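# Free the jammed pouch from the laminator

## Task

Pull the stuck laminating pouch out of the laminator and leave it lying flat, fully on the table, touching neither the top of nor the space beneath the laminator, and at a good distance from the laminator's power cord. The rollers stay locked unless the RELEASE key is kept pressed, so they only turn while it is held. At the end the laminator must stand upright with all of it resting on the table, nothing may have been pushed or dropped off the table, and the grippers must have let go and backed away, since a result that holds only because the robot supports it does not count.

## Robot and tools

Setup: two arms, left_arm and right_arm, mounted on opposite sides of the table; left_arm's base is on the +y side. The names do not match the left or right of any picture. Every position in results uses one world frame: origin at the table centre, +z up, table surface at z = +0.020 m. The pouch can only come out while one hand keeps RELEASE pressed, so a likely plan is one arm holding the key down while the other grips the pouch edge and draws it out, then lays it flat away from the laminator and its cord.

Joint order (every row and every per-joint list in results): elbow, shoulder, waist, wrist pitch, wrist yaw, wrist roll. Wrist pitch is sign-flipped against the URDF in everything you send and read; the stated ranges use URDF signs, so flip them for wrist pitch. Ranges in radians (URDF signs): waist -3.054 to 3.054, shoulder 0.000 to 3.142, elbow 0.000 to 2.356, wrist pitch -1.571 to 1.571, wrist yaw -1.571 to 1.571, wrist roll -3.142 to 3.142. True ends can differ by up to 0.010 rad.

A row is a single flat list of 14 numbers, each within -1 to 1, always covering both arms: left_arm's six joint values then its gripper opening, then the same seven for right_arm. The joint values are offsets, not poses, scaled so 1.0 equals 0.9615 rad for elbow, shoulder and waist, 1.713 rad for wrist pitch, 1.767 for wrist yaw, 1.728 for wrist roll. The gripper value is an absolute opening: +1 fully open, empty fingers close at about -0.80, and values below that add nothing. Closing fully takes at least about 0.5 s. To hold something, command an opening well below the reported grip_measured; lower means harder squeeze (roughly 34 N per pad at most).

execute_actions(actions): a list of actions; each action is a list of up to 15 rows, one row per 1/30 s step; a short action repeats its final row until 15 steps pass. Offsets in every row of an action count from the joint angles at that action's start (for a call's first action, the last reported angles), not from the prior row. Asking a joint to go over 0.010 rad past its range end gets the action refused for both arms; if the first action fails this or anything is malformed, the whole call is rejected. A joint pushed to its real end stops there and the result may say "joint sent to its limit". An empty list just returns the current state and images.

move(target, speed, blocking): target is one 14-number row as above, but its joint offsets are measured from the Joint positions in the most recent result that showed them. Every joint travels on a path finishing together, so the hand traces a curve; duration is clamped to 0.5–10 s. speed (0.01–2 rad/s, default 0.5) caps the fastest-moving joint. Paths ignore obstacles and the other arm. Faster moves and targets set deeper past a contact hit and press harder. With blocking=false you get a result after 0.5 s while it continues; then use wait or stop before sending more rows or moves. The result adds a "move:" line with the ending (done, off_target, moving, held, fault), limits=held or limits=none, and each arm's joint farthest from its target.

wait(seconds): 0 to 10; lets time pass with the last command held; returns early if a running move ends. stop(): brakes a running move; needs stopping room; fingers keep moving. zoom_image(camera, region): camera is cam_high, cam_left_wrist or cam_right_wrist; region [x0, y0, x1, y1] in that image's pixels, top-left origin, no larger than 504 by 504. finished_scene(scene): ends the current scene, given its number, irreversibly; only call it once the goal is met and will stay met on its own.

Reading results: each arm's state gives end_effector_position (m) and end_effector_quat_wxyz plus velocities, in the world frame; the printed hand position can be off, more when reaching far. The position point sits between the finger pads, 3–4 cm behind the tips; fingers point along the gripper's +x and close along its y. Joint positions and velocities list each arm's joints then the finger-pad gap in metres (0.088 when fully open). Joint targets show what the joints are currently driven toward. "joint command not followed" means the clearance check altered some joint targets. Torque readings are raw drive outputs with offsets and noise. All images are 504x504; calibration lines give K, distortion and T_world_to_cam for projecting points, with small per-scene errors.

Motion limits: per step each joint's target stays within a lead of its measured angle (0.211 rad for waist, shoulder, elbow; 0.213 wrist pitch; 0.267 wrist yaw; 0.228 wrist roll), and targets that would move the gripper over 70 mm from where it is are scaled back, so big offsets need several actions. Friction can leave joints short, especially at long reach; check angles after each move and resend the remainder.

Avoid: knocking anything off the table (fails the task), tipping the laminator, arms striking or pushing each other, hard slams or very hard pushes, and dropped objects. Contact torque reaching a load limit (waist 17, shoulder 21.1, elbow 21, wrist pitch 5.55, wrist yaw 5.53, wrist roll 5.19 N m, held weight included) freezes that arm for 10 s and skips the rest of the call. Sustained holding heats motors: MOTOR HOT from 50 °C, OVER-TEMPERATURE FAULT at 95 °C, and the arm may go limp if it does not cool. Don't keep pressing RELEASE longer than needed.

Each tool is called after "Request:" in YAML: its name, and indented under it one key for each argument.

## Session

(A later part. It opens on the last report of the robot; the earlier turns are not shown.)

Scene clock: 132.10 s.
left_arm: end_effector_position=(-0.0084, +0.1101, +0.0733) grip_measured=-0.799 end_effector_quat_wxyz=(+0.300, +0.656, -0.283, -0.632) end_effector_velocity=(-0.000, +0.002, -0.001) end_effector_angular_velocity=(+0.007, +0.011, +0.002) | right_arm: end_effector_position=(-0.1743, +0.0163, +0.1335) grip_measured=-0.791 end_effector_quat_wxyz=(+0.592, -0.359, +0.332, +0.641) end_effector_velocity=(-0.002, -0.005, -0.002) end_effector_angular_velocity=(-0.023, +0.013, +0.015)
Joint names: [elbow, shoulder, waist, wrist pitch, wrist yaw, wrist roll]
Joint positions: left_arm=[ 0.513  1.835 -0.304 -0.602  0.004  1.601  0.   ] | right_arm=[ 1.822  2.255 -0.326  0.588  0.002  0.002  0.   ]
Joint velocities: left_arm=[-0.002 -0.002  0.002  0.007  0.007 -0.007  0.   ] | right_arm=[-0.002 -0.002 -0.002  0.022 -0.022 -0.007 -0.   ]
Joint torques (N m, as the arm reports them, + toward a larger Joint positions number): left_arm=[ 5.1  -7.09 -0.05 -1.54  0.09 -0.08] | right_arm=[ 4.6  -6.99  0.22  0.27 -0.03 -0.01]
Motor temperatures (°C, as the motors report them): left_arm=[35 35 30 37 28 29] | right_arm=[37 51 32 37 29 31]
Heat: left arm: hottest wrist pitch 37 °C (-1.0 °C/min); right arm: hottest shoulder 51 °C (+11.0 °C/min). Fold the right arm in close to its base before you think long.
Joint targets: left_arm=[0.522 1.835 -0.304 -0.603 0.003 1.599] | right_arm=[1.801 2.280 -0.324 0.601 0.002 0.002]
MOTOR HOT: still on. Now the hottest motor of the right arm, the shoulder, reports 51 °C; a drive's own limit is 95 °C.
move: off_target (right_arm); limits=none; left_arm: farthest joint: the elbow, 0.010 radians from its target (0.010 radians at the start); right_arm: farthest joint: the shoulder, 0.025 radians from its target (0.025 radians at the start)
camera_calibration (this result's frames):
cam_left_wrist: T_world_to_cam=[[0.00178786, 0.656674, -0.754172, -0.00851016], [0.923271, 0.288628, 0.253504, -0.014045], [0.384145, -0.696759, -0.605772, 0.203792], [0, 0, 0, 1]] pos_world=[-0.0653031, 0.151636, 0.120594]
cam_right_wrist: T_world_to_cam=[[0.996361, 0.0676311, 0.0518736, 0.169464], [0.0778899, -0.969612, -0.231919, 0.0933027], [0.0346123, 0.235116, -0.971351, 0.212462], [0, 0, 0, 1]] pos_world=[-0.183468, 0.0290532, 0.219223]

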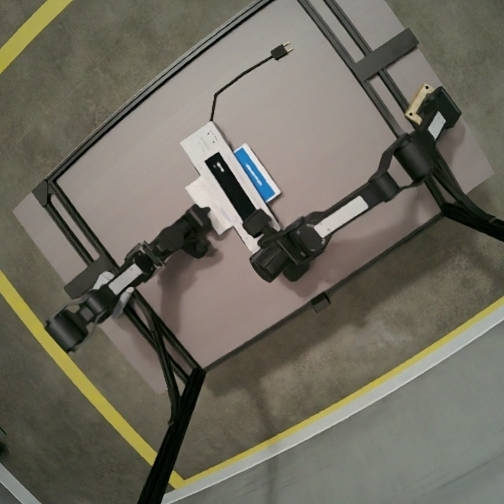

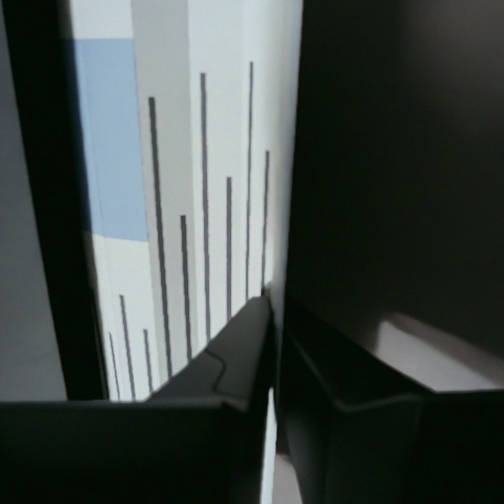

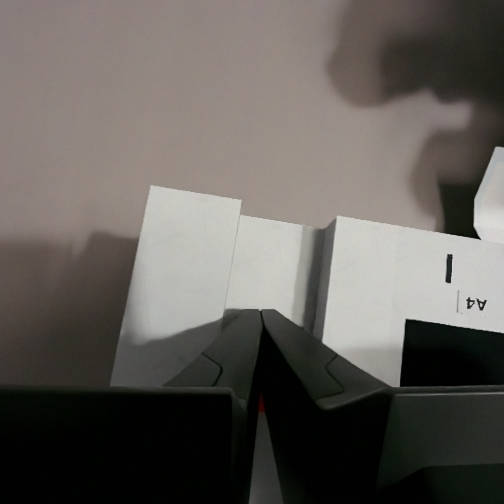

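Request:
execute_actions:
  actions:
    - [[-0.004,-0.006,0.001,0.001,0,0,-1,-0.0218,0.0364,0.002,0.0076,0,0,-0.9],[-0.009,-0.012,0.002,0.003,0,0,-1,-0.0218,0.0364,0.002,0.0076,0,0,-0.9],[-0.014,-0.018,0.002,0.004,0.001,0,-1,-0.0218,0.0364,0.002,0.0076,0,0,-0.9],[-0.018,-0.024,0.003,0.005,0.001,0,-1,-0.0218,0.0364,0.002,0.0076,0,0,-0.9],[-0.023,-0.030,0.004,0.007,0.001,0,-1,-0.0218,0.0364,0.002,0.0076,0,0,-0.9],[-0.028,-0.036,0.004,0.008,0.001,0,-1,-0.0218,0.0364,0.002,0.0076,0,0,-0.9],[-0.032,-0.042,0.005,0.009,0.001,0,-1,-0.0218,0.0364,0.002,0.0076,0,0,-0.9],[-0.037,-0.048,0.006,0.011,0.002,0,-1,-0.0218,0.0364,0.002,0.0076,0,0,-0.9],[-0.041,-0.054,0.007,0.012,0.002,0,-1,-0.0218,0.0364,0.002,0.0076,0,0,-0.9],[-0.046,-0.060,0.007,0.013,0.002,0,-1,-0.0218,0.0364,0.002,0.0076,0,0,-0.9],[-0.051,-0.066,0.008,0.015,0.002,0,-1,-0.0218,0.0364,0.002,0.0076,0,0,-0.9],[-0.055,-0.072,0.009,0.016,0.002,0,-1,-0.0218,0.0364,0.002,0.0076,0,0,-0.9],[-0.060,-0.078,0.010,0.017,0.003,0,-1,-0.0218,0.0364,0.002,0.0076,0,0,-0.9],[-0.064,-0.084,0.010,0.019,0.003,0,-1,-0.0218,0.0364,0.002,0.0076,0,0,-0.9],[-0.069,-0.089,0.011,0.020,0.003,0,-1,-0.0218,0.0364,0.002,0.0076,0,0,-0.9]]
    - [[-0.018,-0.022,0.004,0.004,0.001,0,-1,-0.0218,0.0364,0.002,0.0076,0,0,-0.9],[-0.022,-0.027,0.004,0.005,0.001,0,-1,-0.0218,0.0364,0.002,0.0076,0,0,-0.9],[-0.025,-0.032,0.005,0.006,0.001,0,-1,-0.0218,0.0364,0.002,0.0076,0,0,-0.9],[-0.029,-0.037,0.005,0.007,0.001,0,-1,-0.0218,0.0364,0.002,0.0076,0,0,-0.9],[-0.033,-0.042,0.006,0.008,0.002,0,-1,-0.0218,0.0364,0.002,0.0076,0,0,-0.9],[-0.036,-0.047,0.006,0.009,0.002,0,-1,-0.0218,0.0364,0.002,0.0076,0,0,-0.9],[-0.040,-0.052,0.007,0.011,0.002,0,-1,-0.0218,0.0364,0.002,0.0076,0,0,-0.9],[-0.044,-0.057,0.007,0.012,0.002,0,-1,-0.0218,0.0364,0.002,0.0076,0,0,-0.9],[-0.048,-0.062,0.008,0.013,0.002,0,-1,-0.0218,0.0364,0.002,0.0076,0,0,-0.9],[-0.051,-0.067,0.008,0.014,0.002,0,-1,-0.0218,0.0364,0.002,0.0076,0,0,-0.9],[-0.055,-0.072,0.009,0.015,0.003,0,-1,-0.0218,0.0364,0.002,0.0076,0,0,-0.9],[-0.059,-0.077,0.009,0.017,0.003,0,-1,-0.0218,0.0364,0.002,0.0076,0,0,-0.9],[-0.063,-0.082,0.010,0.018,0.003,0,-1,-0.0218,0.0364,0.002,0.0076,0,0,-0.9],[-0.066,-0.086,0.010,0.019,0.003,0,-1,-0.0218,0.0364,0.002,0.0076,0,0,-0.9],[-0.070,-0.090,0.011,0.020,0.003,0,-1,-0.0218,0.0364,0.002,0.0076,0,0,-0.9]]

Request:
wait:
  seconds: 0.3

Scene clock: 146.17 s.
left_arm: end_effector_position=(-0.0083, +0.1277, +0.0924) grip_measured=-0.803 end_effector_quat_wxyz=(+0.306, +0.653, -0.294, -0.628) end_effector_velocity=(-0.001, +0.011, +0.026) end_effector_angular_velocity=(-0.061, -0.005, -0.008) | right_arm: end_effector_position=(-0.1745, +0.0163, +0.1273) grip_measured=-0.791 end_effector_quat_wxyz=(+0.590, -0.362, +0.334, +0.639) end_effector_velocity=(+0.002, +0.001, +0.001) end_effector_angular_velocity=(+0.008, -0.002, -0.012)
Joint names: [elbow, shoulder, waist, wrist pitch, wrist yaw, wrist roll]
Joint positions: left_arm=[ 0.44   1.7   -0.298 -0.566  0.01   1.611  0.   ] | right_arm=[ 1.822  2.267 -0.326  0.586  0.002  0.002  0.   ]
Joint velocities: left_arm=[-0.061 -0.144  0.002  0.022  0.007  0.007  0.   ] | right_arm=[-0.002 -0.002 -0.002 -0.007  0.007  0.007  0.   ]
Joint torques (N m, as the arm reports them, + toward a larger Joint positions number): left_arm=[ 0.58 -7.1   0.62 -0.43  0.13 -0.22] | right_arm=[ 4.58 -6.42  0.23  0.35 -0.03 -0.01]
Motor temperatures (°C, as the motors report them): left_arm=[35 36 30 37 28 29] | right_arm=[36 49 32 36 29 31]
Heat: left arm: hottest wrist pitch 37 °C (-1.0 °C/min); right arm: hottest shoulder 49 °C (+9.1 °C/min). Fold the right arm in close to its base before you think long.
Joint targets: left_arm=[0.404 1.684 -0.290 -0.545 0.012 1.605] | right_arm=[1.801 2.298 -0.324 0.600 0.002 0.002]
MOTOR HOT: still on. Now the hottest motor of the right arm, the shoulder, reports 49 °C; a drive's own limit is 95 °C.
camera_calibration (this result's frames):
cam_left_wrist: T_world_to_cam=[[0.00934552, 0.636709, -0.771047, -0.00153475], [0.923695, 0.289851, 0.250546, -0.0239294], [0.383014, -0.714554, -0.585417, 0.227956], [0, 0, 0, 1]] pos_world=[-0.0651926, 0.1708, 0.138261]
cam_right_wrist: T_world_to_cam=[[0.996289, 0.068328, 0.0523355, 0.169854], [0.0783264, -0.971836, -0.222261, 0.0907718], [0.0356749, 0.225535, -0.973582, 0.207076], [0, 0, 0, 1]] pos_world=[-0.183721, 0.0299066, 0.212891]

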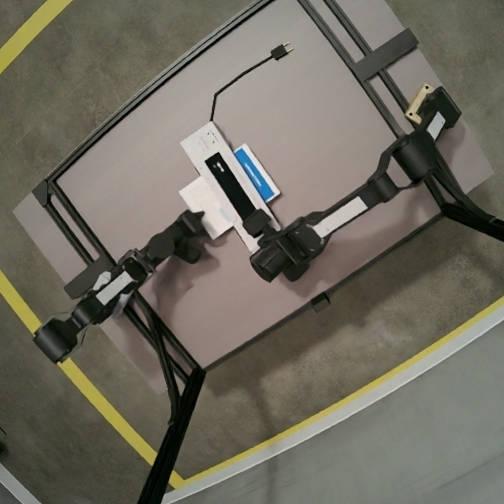

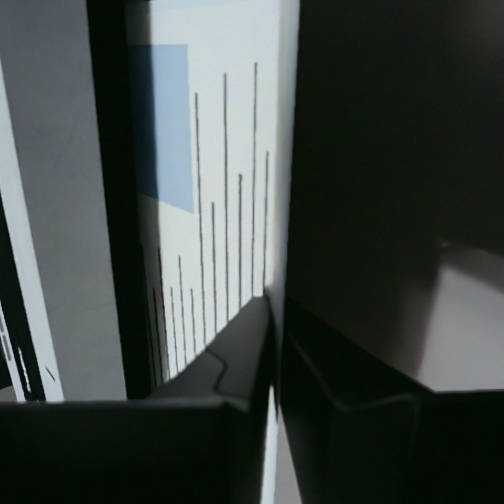

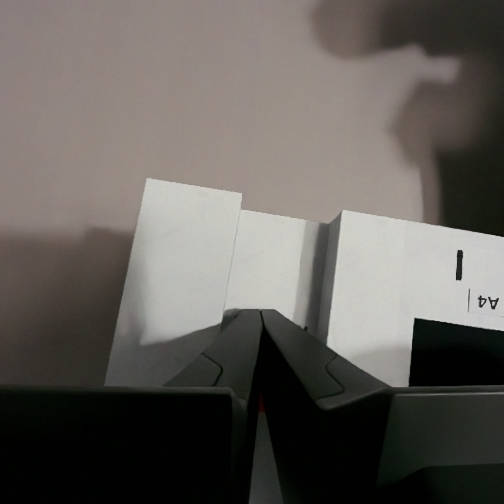

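Scene clock: 146.47 s.
left_arm: end_effector_position=(-0.0075, +0.1366, +0.0870) grip_measured=-0.802 end_effector_quat_wxyz=(+0.298, +0.657, -0.284, -0.632) end_effector_velocity=(-0.003, +0.009, -0.007) end_effector_angular_velocity=(+0.027, +0.004, +0.014) | right_arm: end_effector_position=(-0.1744, +0.0163, +0.1273) grip_measured=-0.791 end_effector_quat_wxyz=(+0.591, -0.362, +0.334, +0.639) end_effector_velocity=(-0.002, +0.001, +0.001) end_effector_angular_velocity=(+0.007, +0.008, +0.028)
Joint names: [elbow, shoulder, waist, wrist pitch, wrist yaw, wrist roll]
Joint positions: left_arm=[ 0.419  1.69  -0.293 -0.55   0.012  1.613  0.   ] | right_arm=[ 1.822  2.267 -0.326  0.586  0.002  0.002  0.   ]
Joint velocities: left_arm=[-0.022 -0.002 -0.017  0.007 -0.022 -0.022  0.   ] | right_arm=[-0.002 -0.002 -0.002 -0.007 -0.022 -0.022 -0.   ]
Joint torques (N m, as the arm reports them, + toward a larger Joint positions number): left_arm=[ 2.68 -6.88  0.29 -1.17  0.12 -0.31] | right_arm=[ 4.58 -6.43  0.23  0.35 -0.04  0.  ]
Motor temperatures (°C, as the motors report them): left_arm=[35 36 30 37 28 29] | right_arm=[36 49 32 36 29 31]
Heat: left arm: hottest wrist pitch 37 °C (-1.0 °C/min); right arm: hottest shoulder 49 °C (+9.1 °C/min). Fold the right arm in close to its base before you think long.
Joint targets: left_arm=[0.404 1.684 -0.290 -0.545 0.011 1.605] | right_arm=[1.801 2.298 -0.324 0.600 0.002 0.002]
MOTOR HOT: still on. Now the hottest motor of the right arm, the shoulder, reports 49 °C; a drive's own limit is 95 °C.
wait: 0.30 s; no rest
camera_calibration (this result's frames):
cam_left_wrist: T_world_to_cam=[[0.00692594, 0.657064, -0.753803, -0.0156746], [0.92326, 0.285359, 0.25722, -0.025885], [0.384114, -0.697737, -0.604665, 0.230188], [0, 0, 0, 1]] pos_world=[-0.0644114, 0.178296, 0.134029]
cam_right_wrist: T_world_to_cam=[[0.996285, 0.0681314, 0.0526623, 0.169758], [0.0782085, -0.971845, -0.222261, 0.0907515], [0.0360366, 0.225554, -0.973564, 0.207133], [0, 0, 0, 1]] pos_world=[-0.183689, 0.0299108, 0.212888]

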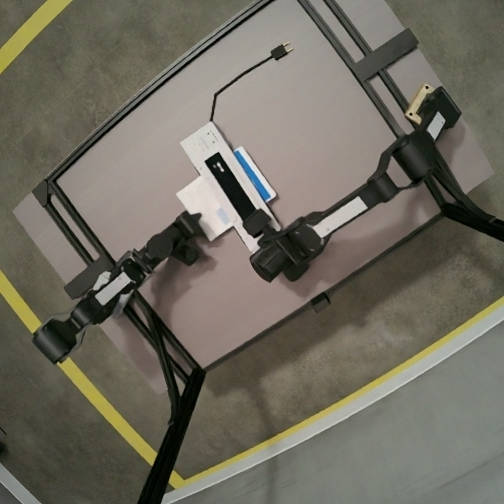

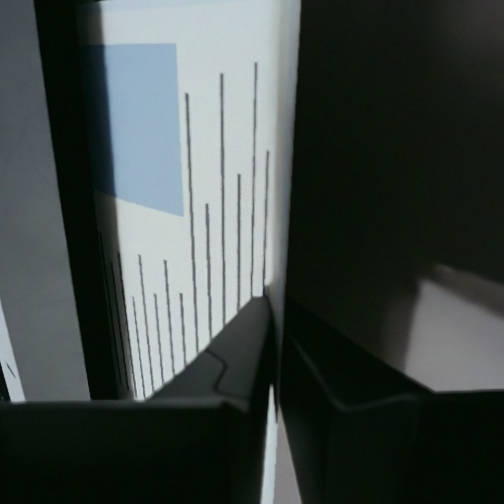

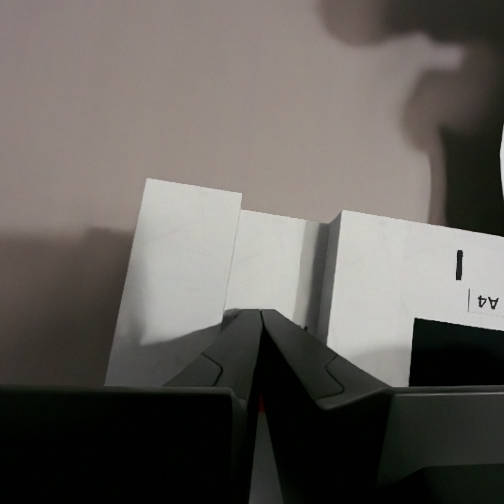

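Request:
execute_actions:
  actions:
    - [[-0.019,-0.014,0.004,0.009,0,0,-1,-0.0218,0.034,0.002,0.0082,0,0,-0.9],[-0.021,-0.022,0.005,0.014,0.001,0.001,-1,-0.0218,0.034,0.002,0.0082,0,0,-0.9],[-0.024,-0.029,0.006,0.020,0.001,0.001,-1,-0.0218,0.034,0.002,0.0082,0,0,-0.9],[-0.026,-0.037,0.007,0.025,0.001,0.001,-1,-0.0218,0.034,0.002,0.0082,0,0,-0.9],[-0.029,-0.045,0.008,0.031,0.001,0.002,-1,-0.0218,0.034,0.002,0.0082,0,0,-0.9],[-0.032,-0.053,0.009,0.036,0.002,0.002,-1,-0.0218,0.034,0.002,0.0082,0,0,-0.9],[-0.034,-0.061,0.010,0.042,0.002,0.002,-1,-0.0218,0.034,0.002,0.0082,0,0,-0.9],[-0.037,-0.068,0.011,0.047,0.002,0.003,-1,-0.0218,0.034,0.002,0.0082,0,0,-0.9],[-0.039,-0.076,0.012,0.053,0.002,0.003,-1,-0.0218,0.034,0.002,0.0082,0,0,-0.9],[-0.042,-0.084,0.013,0.058,0.003,0.003,-1,-0.0218,0.034,0.002,0.0082,0,0,-0.9],[-0.045,-0.092,0.014,0.064,0.003,0.004,-1,-0.0218,0.034,0.002,0.0082,0,0,-0.9],[-0.047,-0.100,0.015,0.069,0.003,0.004,-1,-0.0218,0.034,0.002,0.0082,0,0,-0.9],[-0.050,-0.107,0.016,0.075,0.004,0.004,-1,-0.0218,0.034,0.002,0.0082,0,0,-0.9],[-0.052,-0.115,0.017,0.080,0.004,0.005,-1,-0.0218,0.034,0.002,0.0082,0,0,-0.9],[-0.055,-0.123,0.018,0.086,0.004,0.005,-1,-0.0218,0.034,0.002,0.0082,0,0,-0.9]]
    - [[-0.021,-0.030,0.005,0.019,0.001,0.002,-1,-0.0218,0.034,0.002,0.0082,0,0,-0.9],[-0.024,-0.036,0.006,0.024,0.001,0.003,-1,-0.0218,0.034,0.002,0.0082,0,0,-0.9],[-0.026,-0.043,0.007,0.029,0.002,0.003,-1,-0.0218,0.034,0.002,0.0082,0,0,-0.9],[-0.028,-0.050,0.008,0.034,0.002,0.003,-1,-0.0218,0.034,0.002,0.0082,0,0,-0.9],[-0.031,-0.056,0.009,0.038,0.002,0.004,-1,-0.0218,0.034,0.002,0.0082,0,0,-0.9],[-0.033,-0.063,0.010,0.043,0.002,0.004,-1,-0.0218,0.034,0.002,0.0082,0,0,-0.9],[-0.036,-0.069,0.011,0.048,0.002,0.004,-1,-0.0218,0.034,0.002,0.0082,0,0,-0.9],[-0.038,-0.076,0.011,0.053,0.003,0.004,-1,-0.0218,0.034,0.002,0.0082,0,0,-0.9],[-0.041,-0.083,0.012,0.057,0.003,0.005,-1,-0.0218,0.034,0.002,0.0082,0,0,-0.9],[-0.043,-0.089,0.013,0.062,0.003,0.005,-1,-0.0218,0.034,0.002,0.0082,0,0,-0.9],[-0.045,-0.096,0.014,0.067,0.003,0.005,-1,-0.0218,0.034,0.002,0.0082,0,0,-0.9],[-0.048,-0.103,0.015,0.072,0.003,0.006,-1,-0.0218,0.034,0.002,0.0082,0,0,-0.9],[-0.050,-0.109,0.016,0.076,0.004,0.006,-1,-0.0218,0.034,0.002,0.0082,0,0,-0.9],[-0.053,-0.116,0.017,0.081,0.004,0.006,-1,-0.0218,0.034,0.002,0.0082,0,0,-0.9],[-0.055,-0.123,0.018,0.086,0.004,0.007,-1,-0.0218,0.034,0.002,0.0082,0,0,-0.9]]
    - [[-0.019,-0.030,0.005,0.021,0.001,0.003,-1,-0.0218,0.034,0.002,0.0082,0,0,-0.9],[-0.020,-0.038,0.007,0.028,0.001,0.003,-1,-0.0218,0.034,0.002,0.0082,0,0,-0.9],[-0.021,-0.045,0.008,0.034,0.002,0.004,-1,-0.0218,0.034,0.002,0.0082,0,0,-0.9],[-0.022,-0.052,0.009,0.041,0.002,0.004,-1,-0.0218,0.034,0.002,0.0082,0,0,-0.9],[-0.023,-0.060,0.010,0.048,0.002,0.005,-1,-0.0218,0.034,0.002,0.0082,0,0,-0.9],[-0.023,-0.067,0.011,0.054,0.002,0.006,-1,-0.0218,0.034,0.002,0.0082,0,0,-0.9],[-0.024,-0.074,0.013,0.061,0.002,0.006,-1,-0.0218,0.034,0.002,0.0082,0,0,-0.9],[-0.025,-0.082,0.014,0.067,0.003,0.007,-1,-0.0218,0.034,0.002,0.0082,0,0,-0.9],[-0.026,-0.089,0.015,0.074,0.003,0.007,-1,-0.0218,0.034,0.002,0.0082,0,0,-0.9],[-0.026,-0.096,0.016,0.081,0.003,0.008,-1,-0.0218,0.034,0.002,0.0082,0,0,-0.9],[-0.027,-0.104,0.017,0.087,0.003,0.009,-1,-0.0218,0.034,0.002,0.0082,0,0,-0.9],[-0.028,-0.111,0.019,0.094,0.003,0.009,-1,-0.0218,0.034,0.002,0.0082,0,0,-0.9],[-0.029,-0.118,0.020,0.100,0.004,0.010,-1,-0.0218,0.034,0.002,0.0082,0,0,-0.9],[-0.029,-0.126,0.021,0.107,0.004,0.010,-1,-0.0218,0.034,0.002,0.0082,0,0,-0.9],[-0.030,-0.133,0.022,0.114,0.004,0.011,-1,-0.0218,0.034,0.002,0.0082,0,0,-0.9]]

Request:
wait:
  seconds: 0.3

Scene clock: 166.77 s.
left_arm: end_effector_position=(-0.0022, +0.2036, +0.0860) grip_measured=-0.806 end_effector_quat_wxyz=(+0.225, +0.687, -0.222, -0.654) end_effector_velocity=(+0.002, +0.051, -0.001) end_effector_angular_velocity=(+0.158, +0.010, +0.010) | right_arm: end_effector_position=(-0.1745, +0.0162, +0.1271) grip_measured=-0.791 end_effector_quat_wxyz=(+0.591, -0.363, +0.334, +0.639) end_effector_velocity=(-0.005, +0.002, +0.001) end_effector_angular_velocity=(+0.016, +0.009, +0.033)
Joint names: [elbow, shoulder, waist, wrist pitch, wrist yaw, wrist roll]
Joint positions: left_arm=[ 0.339  1.404 -0.253 -0.139  0.021  1.669  0.   ] | right_arm=[ 1.822  2.268 -0.325  0.586  0.003  0.002  0.   ]
Joint velocities: left_arm=[-0.037 -0.208  0.032  0.33   0.007  0.022  0.   ] | right_arm=[-0.007 -0.002  0.002 -0.022 -0.022 -0.022 -0.   ]
Joint torques (N m, as the arm reports them, + toward a larger Joint positions number): left_arm=[ 3.74 -5.92  0.26 -1.09  0.31 -0.24] | right_arm=[ 4.58 -6.22  0.21  0.35 -0.04 -0.01]
Motor temperatures (°C, as the motors report them): left_arm=[34 36 30 36 28 29] | right_arm=[35 47 32 34 29 31]
Heat: left arm: hottest shoulder 36 °C (+0.0 °C/min); right arm: hottest shoulder 47 °C (+2.0 °C/min).
Joint targets: left_arm=[0.326 1.377 -0.247 -0.109 0.026 1.665] | right_arm=[1.801 2.300 -0.324 0.600 0.003 0.002]
MOTOR HOT: cleared. Now the hottest motor of the right arm, the shoulder, reports 47 °C.
camera_calibration (this result's frames):
cam_left_wrist: T_world_to_cam=[[0.0210713, 0.797165, -0.603394, -0.101926], [0.921253, 0.218976, 0.321469, -0.0416281], [0.388392, -0.562652, -0.729777, 0.257585], [0, 0, 0, 1]] pos_world=[-0.0595463, 0.235298, 0.13986]
cam_right_wrist: T_world_to_cam=[[0.996248, 0.0681587, 0.0533267, 0.169772], [0.0783573, -0.972003, -0.221519, 0.0905481], [0.0367353, 0.224866, -0.973697, 0.20707], [0, 0, 0, 1]] pos_world=[-0.183837, 0.0298786, 0.212628]

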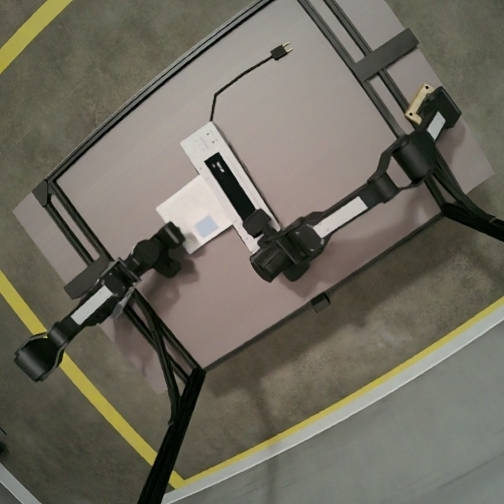

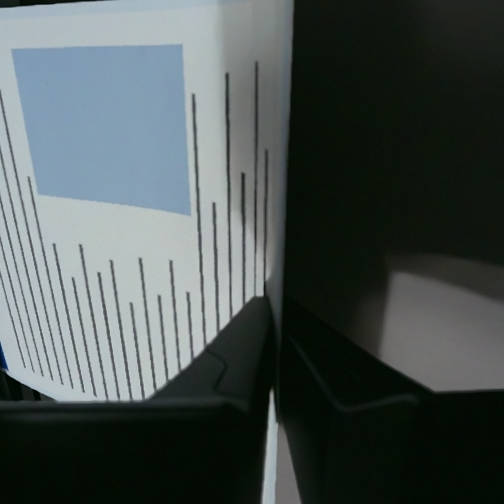

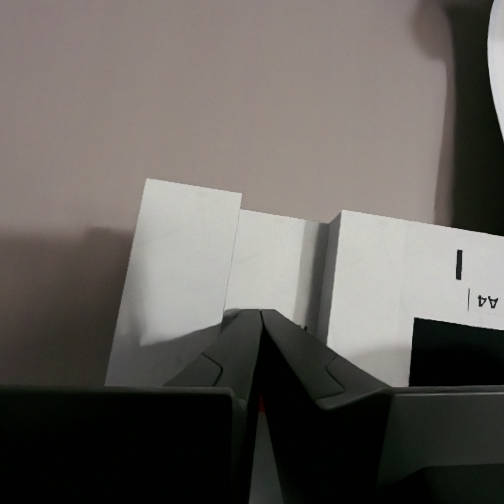

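Scene clock: 167.07 s.
left_arm: end_effector_position=(-0.0020, +0.2068, +0.0867) grip_measured=-0.806 end_effector_quat_wxyz=(+0.222, +0.688, -0.219, -0.655) end_effector_velocity=(+0.003, +0.005, -0.003) end_effector_angular_velocity=(+0.023, -0.008, +0.006) | right_arm: end_effector_position=(-0.1745, +0.0162, +0.1271) grip_measured=-0.791 end_effector_quat_wxyz=(+0.591, -0.363, +0.334, +0.639) end_effector_velocity=(+0.000, -0.001, +0.004) end_effector_angular_velocity=(+0.003, -0.005, +0.020)
Joint names: [elbow, shoulder, waist, wrist pitch, wrist yaw, wrist roll]
Joint positions: left_arm=[ 0.338  1.387 -0.25  -0.113  0.021  1.672  0.   ] | right_arm=[ 1.822  2.268 -0.325  0.586  0.003  0.002  0.   ]
Joint velocities: left_arm=[-0.002 -0.002  0.007  0.022 -0.007  0.007  0.   ] | right_arm=[ 0.002 -0.007 -0.002  0.007 -0.007 -0.022 -0.   ]
Joint torques (N m, as the arm reports them, + toward a larger Joint positions number): left_arm=[ 3.56 -5.66  0.26 -1.04  0.3  -0.24] | right_arm=[ 4.56 -6.23  0.21  0.34 -0.04 -0.01]
Motor temperatures (°C, as the motors report them): left_arm=[34 36 30 36 28 29] | right_arm=[35 47 32 34 29 31]
Heat: left arm: hottest shoulder 36 °C (+0.0 °C/min); right arm: hottest shoulder 47 °C (+2.0 °C/min).
Joint targets: left_arm=[0.327 1.378 -0.247 -0.109 0.026 1.665] | right_arm=[1.801 2.300 -0.324 0.600 0.003 0.002]
wait: 0.30 s; no rest
camera_calibration (this result's frames):
cam_left_wrist: T_world_to_cam=[[0.0212751, 0.802899, -0.595736, -0.105906], [0.921195, 0.215816, 0.323763, -0.0423199], [0.388518, -0.555677, -0.735035, 0.258863], [0, 0, 0, 1]] pos_world=[-0.0593348, 0.238009, 0.140883]
cam_right_wrist: T_world_to_cam=[[0.996248, 0.0681587, 0.0533267, 0.169772], [0.0783573, -0.972003, -0.221519, 0.0905481], [0.0367353, 0.224866, -0.973697, 0.20707], [0, 0, 0, 1]] pos_world=[-0.183837, 0.0298786, 0.212628]

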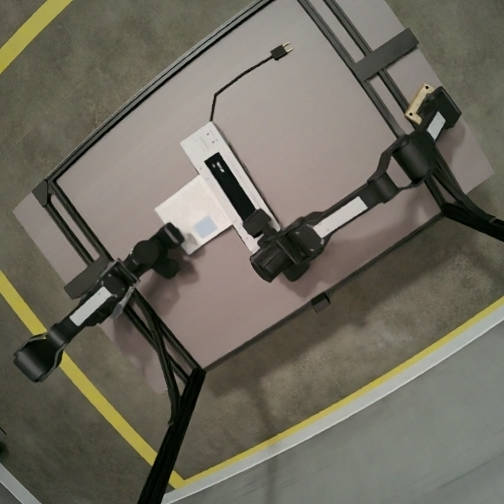

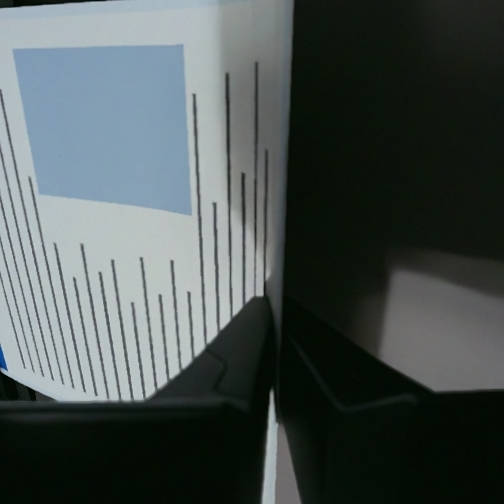

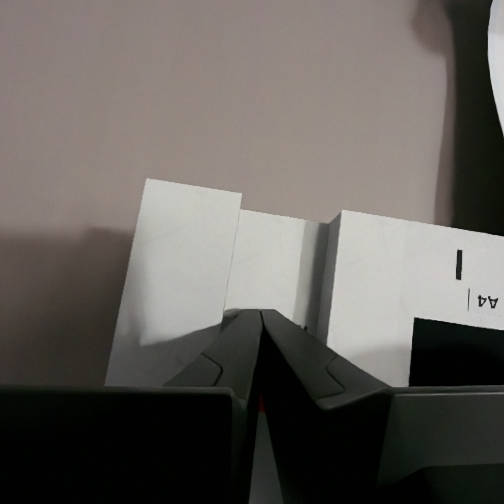

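Request:
execute_actions:
  actions:
    - [[-0.012,-0.017,0.004,0.009,0.003,0,-1,-0.0218,0.034,0.002,0.0082,0,0,-0.9],[-0.013,-0.025,0.006,0.016,0.003,0.001,-1,-0.0218,0.034,0.002,0.0082,0,0,-0.9],[-0.015,-0.033,0.007,0.022,0.003,0.001,-1,-0.0218,0.034,0.002,0.0082,0,0,-0.9],[-0.016,-0.041,0.008,0.029,0.004,0.002,-1,-0.0218,0.034,0.002,0.0082,0,0,-0.9],[-0.017,-0.050,0.010,0.036,0.004,0.002,-1,-0.0218,0.034,0.002,0.0082,0,0,-0.9],[-0.019,-0.058,0.011,0.042,0.004,0.003,-1,-0.0218,0.034,0.002,0.0082,0,0,-0.9],[-0.020,-0.066,0.013,0.049,0.005,0.003,-1,-0.0218,0.034,0.002,0.0082,0,0,-0.9],[-0.021,-0.074,0.014,0.056,0.005,0.004,-1,-0.0218,0.034,0.002,0.0082,0,0,-0.9],[-0.023,-0.082,0.015,0.062,0.005,0.004,-1,-0.0218,0.034,0.002,0.0082,0,0,-0.9],[-0.024,-0.090,0.017,0.069,0.006,0.005,-1,-0.0218,0.034,0.002,0.0082,0,0,-0.9],[-0.025,-0.098,0.018,0.076,0.006,0.005,-1,-0.0218,0.034,0.002,0.0082,0,0,-0.9],[-0.027,-0.107,0.020,0.083,0.006,0.006,-1,-0.0218,0.034,0.002,0.0082,0,0,-0.9],[-0.028,-0.115,0.021,0.089,0.007,0.006,-1,-0.0218,0.034,0.002,0.0082,0,0,-0.9],[-0.030,-0.123,0.022,0.096,0.007,0.007,-1,-0.0218,0.034,0.002,0.0082,0,0,-0.9],[-0.031,-0.131,0.024,0.103,0.007,0.007,-1,-0.0218,0.034,0.002,0.0082,0,0,-0.9]]
    - [[-0.013,-0.031,0.008,0.022,0.002,0.001,-1,-0.0218,0.034,0.002,0.0082,0,0,-0.9],[-0.014,-0.036,0.009,0.027,0.003,0.001,-1,-0.0218,0.034,0.002,0.0082,0,0,-0.9],[-0.014,-0.041,0.011,0.033,0.003,0.002,-1,-0.0218,0.034,0.002,0.0082,0,0,-0.9],[-0.015,-0.046,0.012,0.039,0.003,0.002,-1,-0.0218,0.034,0.002,0.0082,0,0,-0.9],[-0.016,-0.052,0.014,0.044,0.004,0.003,-1,-0.0218,0.034,0.002,0.0082,0,0,-0.9],[-0.016,-0.057,0.016,0.050,0.004,0.003,-1,-0.0218,0.034,0.002,0.0082,0,0,-0.9],[-0.017,-0.062,0.017,0.055,0.004,0.004,-1,-0.0218,0.034,0.002,0.0082,0,0,-0.9],[-0.018,-0.068,0.019,0.061,0.005,0.004,-1,-0.0218,0.034,0.002,0.0082,0,0,-0.9],[-0.018,-0.073,0.020,0.066,0.005,0.005,-1,-0.0218,0.034,0.002,0.0082,0,0,-0.9],[-0.019,-0.078,0.022,0.072,0.005,0.005,-1,-0.0218,0.034,0.002,0.0082,0,0,-0.9],[-0.019,-0.084,0.024,0.077,0.006,0.006,-1,-0.0218,0.034,0.002,0.0082,0,0,-0.9],[-0.020,-0.089,0.025,0.083,0.006,0.006,-1,-0.0218,0.034,0.002,0.0082,0,0,-0.9],[-0.021,-0.094,0.027,0.089,0.006,0.007,-1,-0.0218,0.034,0.002,0.0082,0,0,-0.9],[-0.021,-0.100,0.028,0.094,0.007,0.007,-1,-0.0218,0.034,0.002,0.0082,0,0,-0.9],[-0.022,-0.105,0.030,0.100,0.007,0.008,-1,-0.0218,0.034,0.002,0.0082,0,0,-0.9]]
    - [[-0.013,-0.028,0.008,0.022,0.002,0.001,-1,-0.0218,0.034,0.002,0.0082,0,0,-0.9],[-0.014,-0.033,0.009,0.027,0.003,0.001,-1,-0.0218,0.034,0.002,0.0082,0,0,-0.9],[-0.014,-0.038,0.011,0.033,0.003,0.002,-1,-0.0218,0.034,0.002,0.0082,0,0,-0.9],[-0.015,-0.043,0.012,0.038,0.003,0.002,-1,-0.0218,0.034,0.002,0.0082,0,0,-0.9],[-0.016,-0.048,0.014,0.043,0.004,0.003,-1,-0.0218,0.034,0.002,0.0082,0,0,-0.9],[-0.016,-0.053,0.015,0.048,0.004,0.003,-1,-0.0218,0.034,0.002,0.0082,0,0,-0.9],[-0.017,-0.058,0.017,0.053,0.004,0.004,-1,-0.0218,0.034,0.002,0.0082,0,0,-0.9],[-0.018,-0.063,0.018,0.058,0.005,0.004,-1,-0.0218,0.034,0.002,0.0082,0,0,-0.9],[-0.018,-0.068,0.020,0.063,0.005,0.005,-1,-0.0218,0.034,0.002,0.0082,0,0,-0.9],[-0.019,-0.073,0.021,0.068,0.005,0.005,-1,-0.0218,0.034,0.002,0.0082,0,0,-0.9],[-0.019,-0.078,0.023,0.073,0.006,0.006,-1,-0.0218,0.034,0.002,0.0082,0,0,-0.9],[-0.020,-0.082,0.024,0.077,0.006,0.006,-1,-0.0218,0.034,0.002,0.0082,0,0,-0.9],[-0.021,-0.086,0.025,0.081,0.006,0.007,-1,-0.0218,0.034,0.002,0.0082,0,0,-0.9],[-0.021,-0.089,0.026,0.084,0.007,0.007,-1,-0.0218,0.034,0.002,0.0082,0,0,-0.9],[-0.022,-0.091,0.027,0.086,0.007,0.008,-1,-0.0218,0.034,0.002,0.0082,0,0,-0.9]]

Request:
wait:
  seconds: 0.3

Scene clock: 177.93 s.
left_arm: end_effector_position=(-0.0015, +0.2746, +0.0852) grip_measured=-0.810 end_effector_quat_wxyz=(+0.164, +0.696, -0.136, -0.685) end_effector_velocity=(-0.002, +0.033, -0.004) end_effector_angular_velocity=(+0.091, +0.027, +0.003) | right_arm: end_effector_position=(-0.1745, +0.0160, +0.1270) grip_measured=-0.791 end_effector_quat_wxyz=(+0.590, -0.363, +0.335, +0.638) end_effector_velocity=(+0.005, +0.001, +0.001) end_effector_angular_velocity=(+0.008, -0.009, -0.005)
Joint names: [elbow, shoulder, waist, wrist pitch, wrist yaw, wrist roll]
Joint positions: left_arm=[ 0.303  1.135 -0.193  0.313  0.046  1.69   0.   ] | right_arm=[ 1.822  2.268 -0.325  0.587  0.003  0.002  0.   ]
Joint velocities: left_arm=[-0.027 -0.1    0.032  0.168  0.022  0.022  0.   ] | right_arm=[-0.002 -0.002 -0.007 -0.007  0.007 -0.007 -0.   ]
Joint torques (N m, as the arm reports them, + toward a larger Joint positions number): left_arm=[ 4.16 -3.88  0.33 -0.89  0.25  0.15] | right_arm=[ 4.55 -6.22  0.24  0.35 -0.03 -0.01]
Motor temperatures (°C, as the motors report them): left_arm=[34 35 30 36 28 29] | right_arm=[35 46 32 34 29 31]
Heat: left arm: hottest wrist pitch 36 °C (+0.0 °C/min); right arm: hottest shoulder 46 °C (-2.0 °C/min).
Joint targets: left_arm=[0.291 1.121 -0.187 0.329 0.051 1.697] | right_arm=[1.801 2.300 -0.323 0.601 0.003 0.002]
camera_calibration (this result's frames):
cam_left_wrist: T_world_to_cam=[[-0.0243866, 0.907479, -0.419388, -0.205027], [0.92924, 0.175285, 0.32525, -0.0458988], [0.36867, -0.381781, -0.847541, 0.257075], [0, 0, 0, 1]] pos_world=[-0.0571248, 0.292249, 0.146824]
cam_right_wrist: T_world_to_cam=[[0.996245, 0.0681993, 0.0533375, 0.169772], [0.0783712, -0.972171, -0.220774, 0.0903004], [0.0367965, 0.224126, -0.973865, 0.207062], [0, 0, 0, 1]] pos_world=[-0.183831, 0.0298011, 0.212532]

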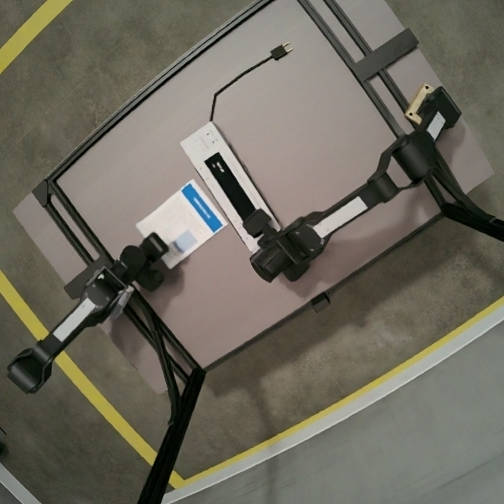

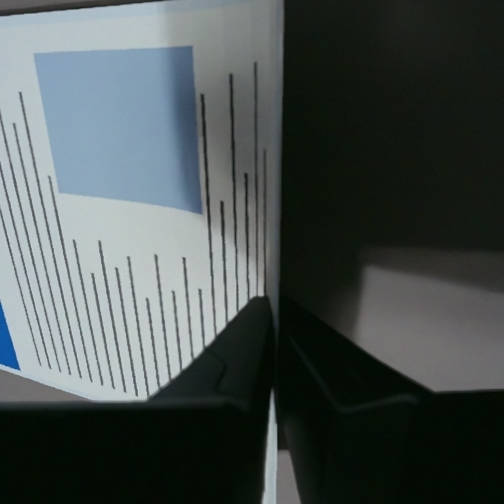

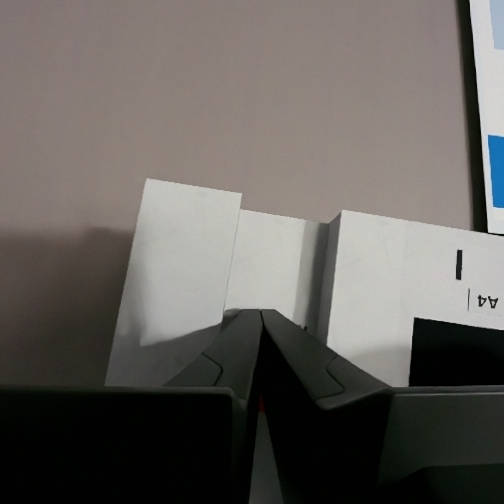

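Scene clock: 178.23 s.
left_arm: end_effector_position=(-0.0016, +0.2771, +0.0849) grip_measured=-0.810 end_effector_quat_wxyz=(+0.161, +0.697, -0.134, -0.686) end_effector_velocity=(-0.000, +0.005, -0.001) end_effector_angular_velocity=(+0.018, -0.001, +0.007) | right_arm: end_effector_position=(-0.1745, +0.0160, +0.1270) grip_measured=-0.791 end_effector_quat_wxyz=(+0.590, -0.363, +0.335, +0.638) end_effector_velocity=(-0.000, -0.002, -0.000) end_effector_angular_velocity=(-0.006, -0.018, +0.018)
Joint names: [elbow, shoulder, waist, wrist pitch, wrist yaw, wrist roll]
Joint positions: left_arm=[ 0.302  1.128 -0.191  0.327  0.047  1.692  0.   ] | right_arm=[ 1.822  2.268 -0.325  0.587  0.003  0.002  0.   ]
Joint velocities: left_arm=[-0.002 -0.007 -0.002  0.022 -0.007 -0.007  0.   ] | right_arm=[-0.002 -0.002  0.002  0.007  0.007 -0.022 -0.   ]
Joint torques (N m, as the arm reports them, + toward a larger Joint positions number): left_arm=[ 4.18 -3.94  0.31 -0.9   0.27  0.15] | right_arm=[ 4.56 -6.22  0.24  0.36 -0.03 -0.01]
Motor temperatures (°C, as the motors report them): left_arm=[34 35 30 36 28 29] | right_arm=[35 46 32 34 29 31]
Heat: left arm: hottest wrist pitch 36 °C (+0.0 °C/min); right arm: hottest shoulder 46 °C (-2.0 °C/min).
Joint targets: left_arm=[0.291 1.121 -0.187 0.329 0.050 1.697] | right_arm=[1.801 2.300 -0.323 0.601 0.003 0.002]
wait: 0.30 s; no rest
camera_calibration (this result's frames):
cam_left_wrist: T_world_to_cam=[[-0.0247452, 0.910718, -0.412288, -0.208939], [0.929756, 0.17251, 0.32526, -0.0453373], [0.367344, -0.375278, -0.851014, 0.256258], [0, 0, 0, 1]] pos_world=[-0.0571523, 0.294273, 0.146682]
cam_right_wrist: T_world_to_cam=[[0.996245, 0.0681993, 0.0533375, 0.169772], [0.0783712, -0.972171, -0.220774, 0.0903004], [0.0367965, 0.224126, -0.973865, 0.207062], [0, 0, 0, 1]] pos_world=[-0.183831, 0.0298011, 0.212532]

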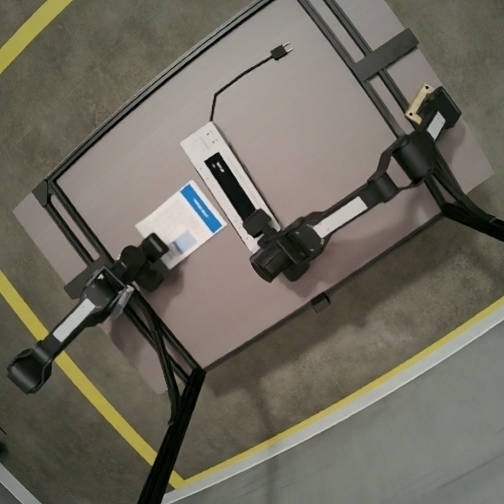

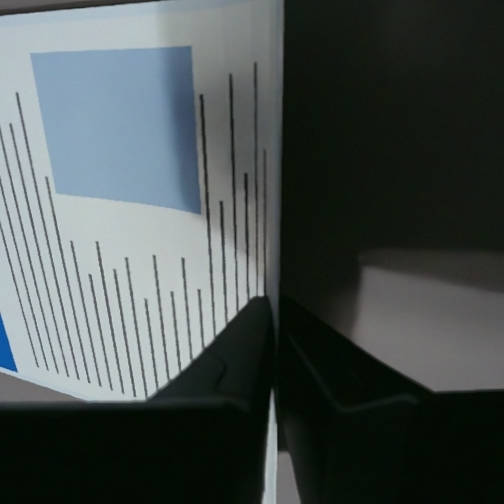

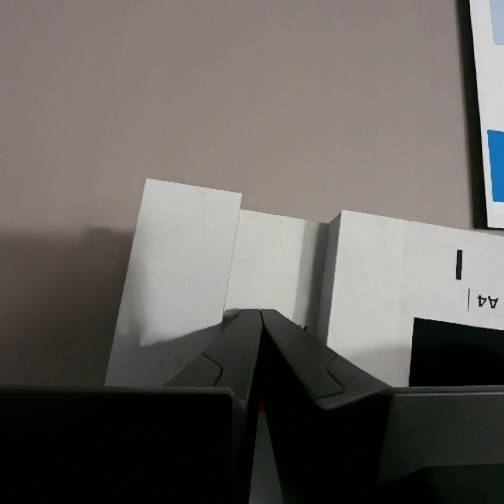

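Request:
execute_actions:
  actions: []

Scene clock: 184.73 s.
left_arm: end_effector_position=(-0.0017, +0.2771, +0.0849) grip_measured=-0.810 end_effector_quat_wxyz=(+0.161, +0.696, -0.134, -0.686) end_effector_velocity=(-0.001, +0.004, -0.002) end_effector_angular_velocity=(+0.013, -0.002, +0.002) | right_arm: end_effector_position=(-0.1745, +0.0160, +0.1270) grip_measured=-0.791 end_effector_quat_wxyz=(+0.590, -0.363, +0.335, +0.638) end_effector_velocity=(-0.002, -0.002, -0.000) end_effector_angular_velocity=(-0.008, +0.009, -0.000)
Joint names: [elbow, shoulder, waist, wrist pitch, wrist yaw, wrist roll]
Joint positions: left_arm=[ 0.302  1.128 -0.191  0.327  0.048  1.692  0.   ] | right_arm=[ 1.822  2.268 -0.325  0.587  0.003  0.002  0.   ]
Joint velocities: left_arm=[-0.007 -0.002 -0.007  0.007 -0.007 -0.007  0.   ] | right_arm=[-0.002 -0.002  0.002  0.007 -0.007  0.007  0.   ]
Joint torques (N m, as the arm reports them, + toward a larger Joint positions number): left_arm=[ 4.18 -3.92  0.37 -0.91  0.24  0.13] | right_arm=[ 4.56 -6.23  0.22  0.35 -0.03 -0.01]
Motor temperatures (°C, as the motors report them): left_arm=[34 35 30 36 28 29] | right_arm=[35 46 32 34 29 31]
Heat: left arm: hottest wrist pitch 36 °C (-1.0 °C/min); right arm: hottest shoulder 46 °C (-4.0 °C/min).
Joint targets: left_arm=[0.291 1.121 -0.187 0.328 0.051 1.697] | right_arm=[1.801 2.300 -0.323 0.601 0.003 0.002]
camera_calibration (this result's frames):
cam_left_wrist: T_world_to_cam=[[-0.0250941, 0.910667, -0.412379, -0.208929], [0.929967, 0.172615, 0.324601, -0.04529], [0.366786, -0.375353, -0.851222, 0.256358], [0, 0, 0, 1]] pos_world=[-0.0571532, 0.294307, 0.14676]
cam_right_wrist: T_world_to_cam=[[0.996245, 0.0681993, 0.0533375, 0.169772], [0.0783712, -0.972171, -0.220774, 0.0903004], [0.0367965, 0.224126, -0.973865, 0.207062], [0, 0, 0, 1]] pos_world=[-0.183831, 0.0298011, 0.212532]

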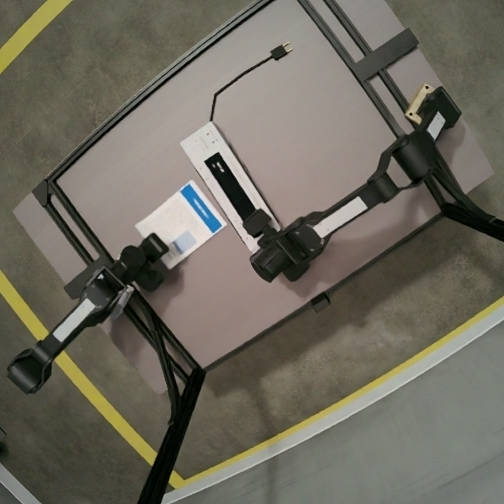

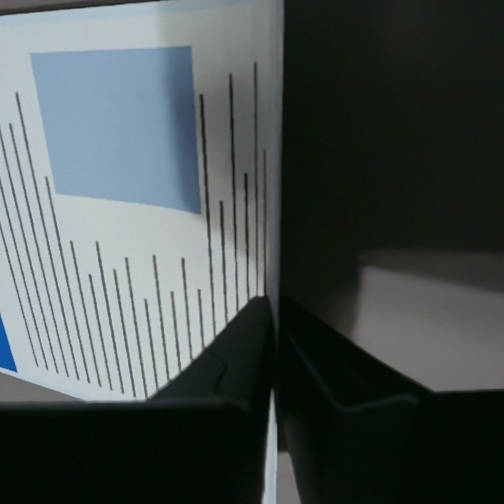

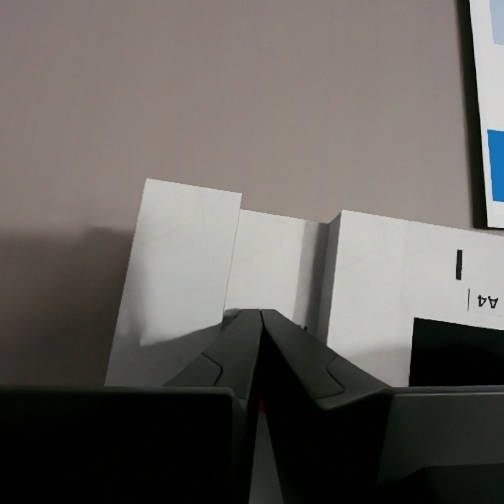

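Request:
move:
  target: [-0.078,-0.094,0,0.070,0,0,-1, -0.6,-0.94,0,0,0,0,-0.8]
  speed: 0.7

Scene clock: 192.43 s.
left_arm: end_effector_position=(-0.0073, +0.3101, +0.0732) grip_measured=-0.809 end_effector_quat_wxyz=(+0.132, +0.698, -0.103, -0.697) end_effector_velocity=(-0.003, +0.001, -0.000) end_effector_angular_velocity=(+0.001, +0.010, -0.003) | right_arm: end_effector_position=(-0.1610, -0.1473, +0.3111) grip_measured=-0.791 end_effector_quat_wxyz=(+0.637, -0.254, +0.235, +0.689) end_effector_velocity=(-0.002, -0.005, -0.002) end_effector_angular_velocity=(-0.017, -0.002, +0.013)
Joint names: [elbow, shoulder, waist, wrist pitch, wrist yaw, wrist roll]
Joint positions: left_arm=[ 0.244  1.045 -0.191  0.438  0.048  1.693  0.   ] | right_arm=[ 1.252  1.372 -0.325  0.587  0.003  0.002  0.   ]
Joint velocities: left_arm=[-0.002 -0.007 -0.007  0.007  0.007 -0.007  0.   ] | right_arm=[-0.002 -0.007  0.002  0.022 -0.007 -0.007 -0.   ]
Joint torques (N m, as the arm reports them, + toward a larger Joint positions number): left_arm=[ 5.46 -2.14 -0.05 -0.96  0.14 -0.02] | right_arm=[ 6.61 -5.42  0.04 -1.21 -0.03 -0.01]
Motor temperatures (°C, as the motors report them): left_arm=[34 34 30 36 28 29] | right_arm=[35 46 32 34 29 31]
Heat: left arm: hottest wrist pitch 36 °C (-1.0 °C/min); right arm: hottest shoulder 46 °C (-5.1 °C/min).
Joint targets: left_arm=[0.245 1.046 -0.191 0.437 0.048 1.693] | right_arm=[1.245 1.364 -0.325 0.587 0.003 0.002]
move: held (left_arm); limits=held; held on 15 of 57 steps (left_arm), including the last (left_arm); left_arm: farthest joint: the elbow, 0.017 radians from its target (0.075 radians at the start); right_arm: farthest joint: the shoulder, 0.008 radians from its target (0.904 radians at the start)
joint command not followed: on one or more control steps a check withheld the commanded joint targets of the left arm, and it was not sent them on those steps. On the call's last step the targets were still withheld.
cause: the commanded joint targets would bring two parts of the arm too close to each other (the joints along the arm from the waist to the wrist roll lie between them); next, command targets that bring no two parts of the arm closer together.
camera_calibration (this result's frames):
cam_left_wrist: T_world_to_cam=[[-0.0301971, 0.942384, -0.333167, -0.259629], [0.93462, 0.144791, 0.32484, -0.0332652], [0.354364, -0.301575, -0.885143, 0.240313], [0, 0, 0, 1]] pos_world=[-0.0619081, 0.321959, 0.137018]
cam_right_wrist: T_world_to_cam=[[0.997594, 0.0518713, 0.0459968, 0.157742], [0.0682801, -0.850031, -0.522288, 0.0812339], [0.0120069, 0.524172, -0.851528, 0.424638], [0, 0, 0, 1]] pos_world=[-0.168008, -0.161715, 0.396763]

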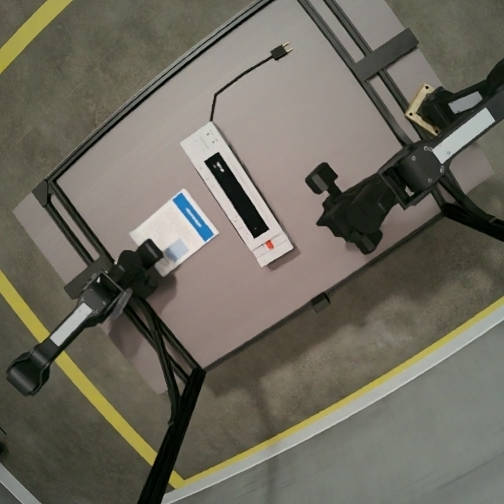

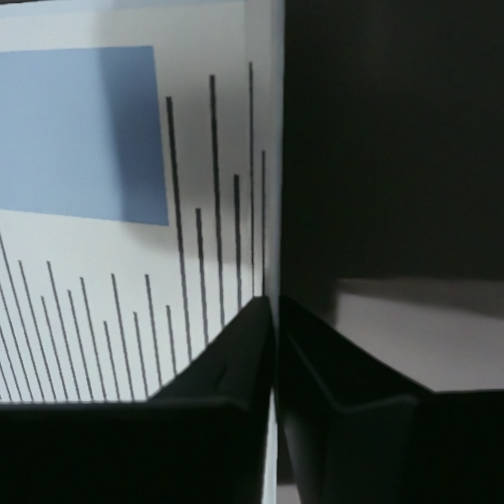

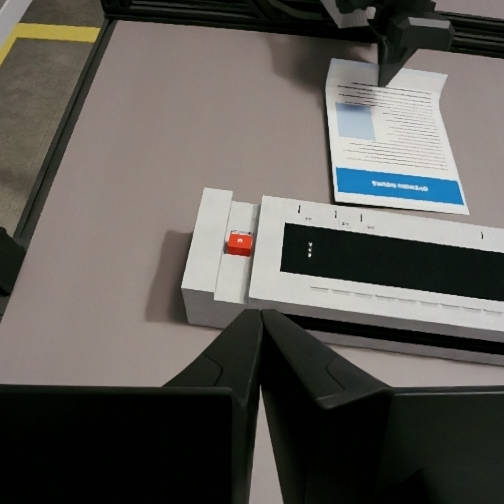

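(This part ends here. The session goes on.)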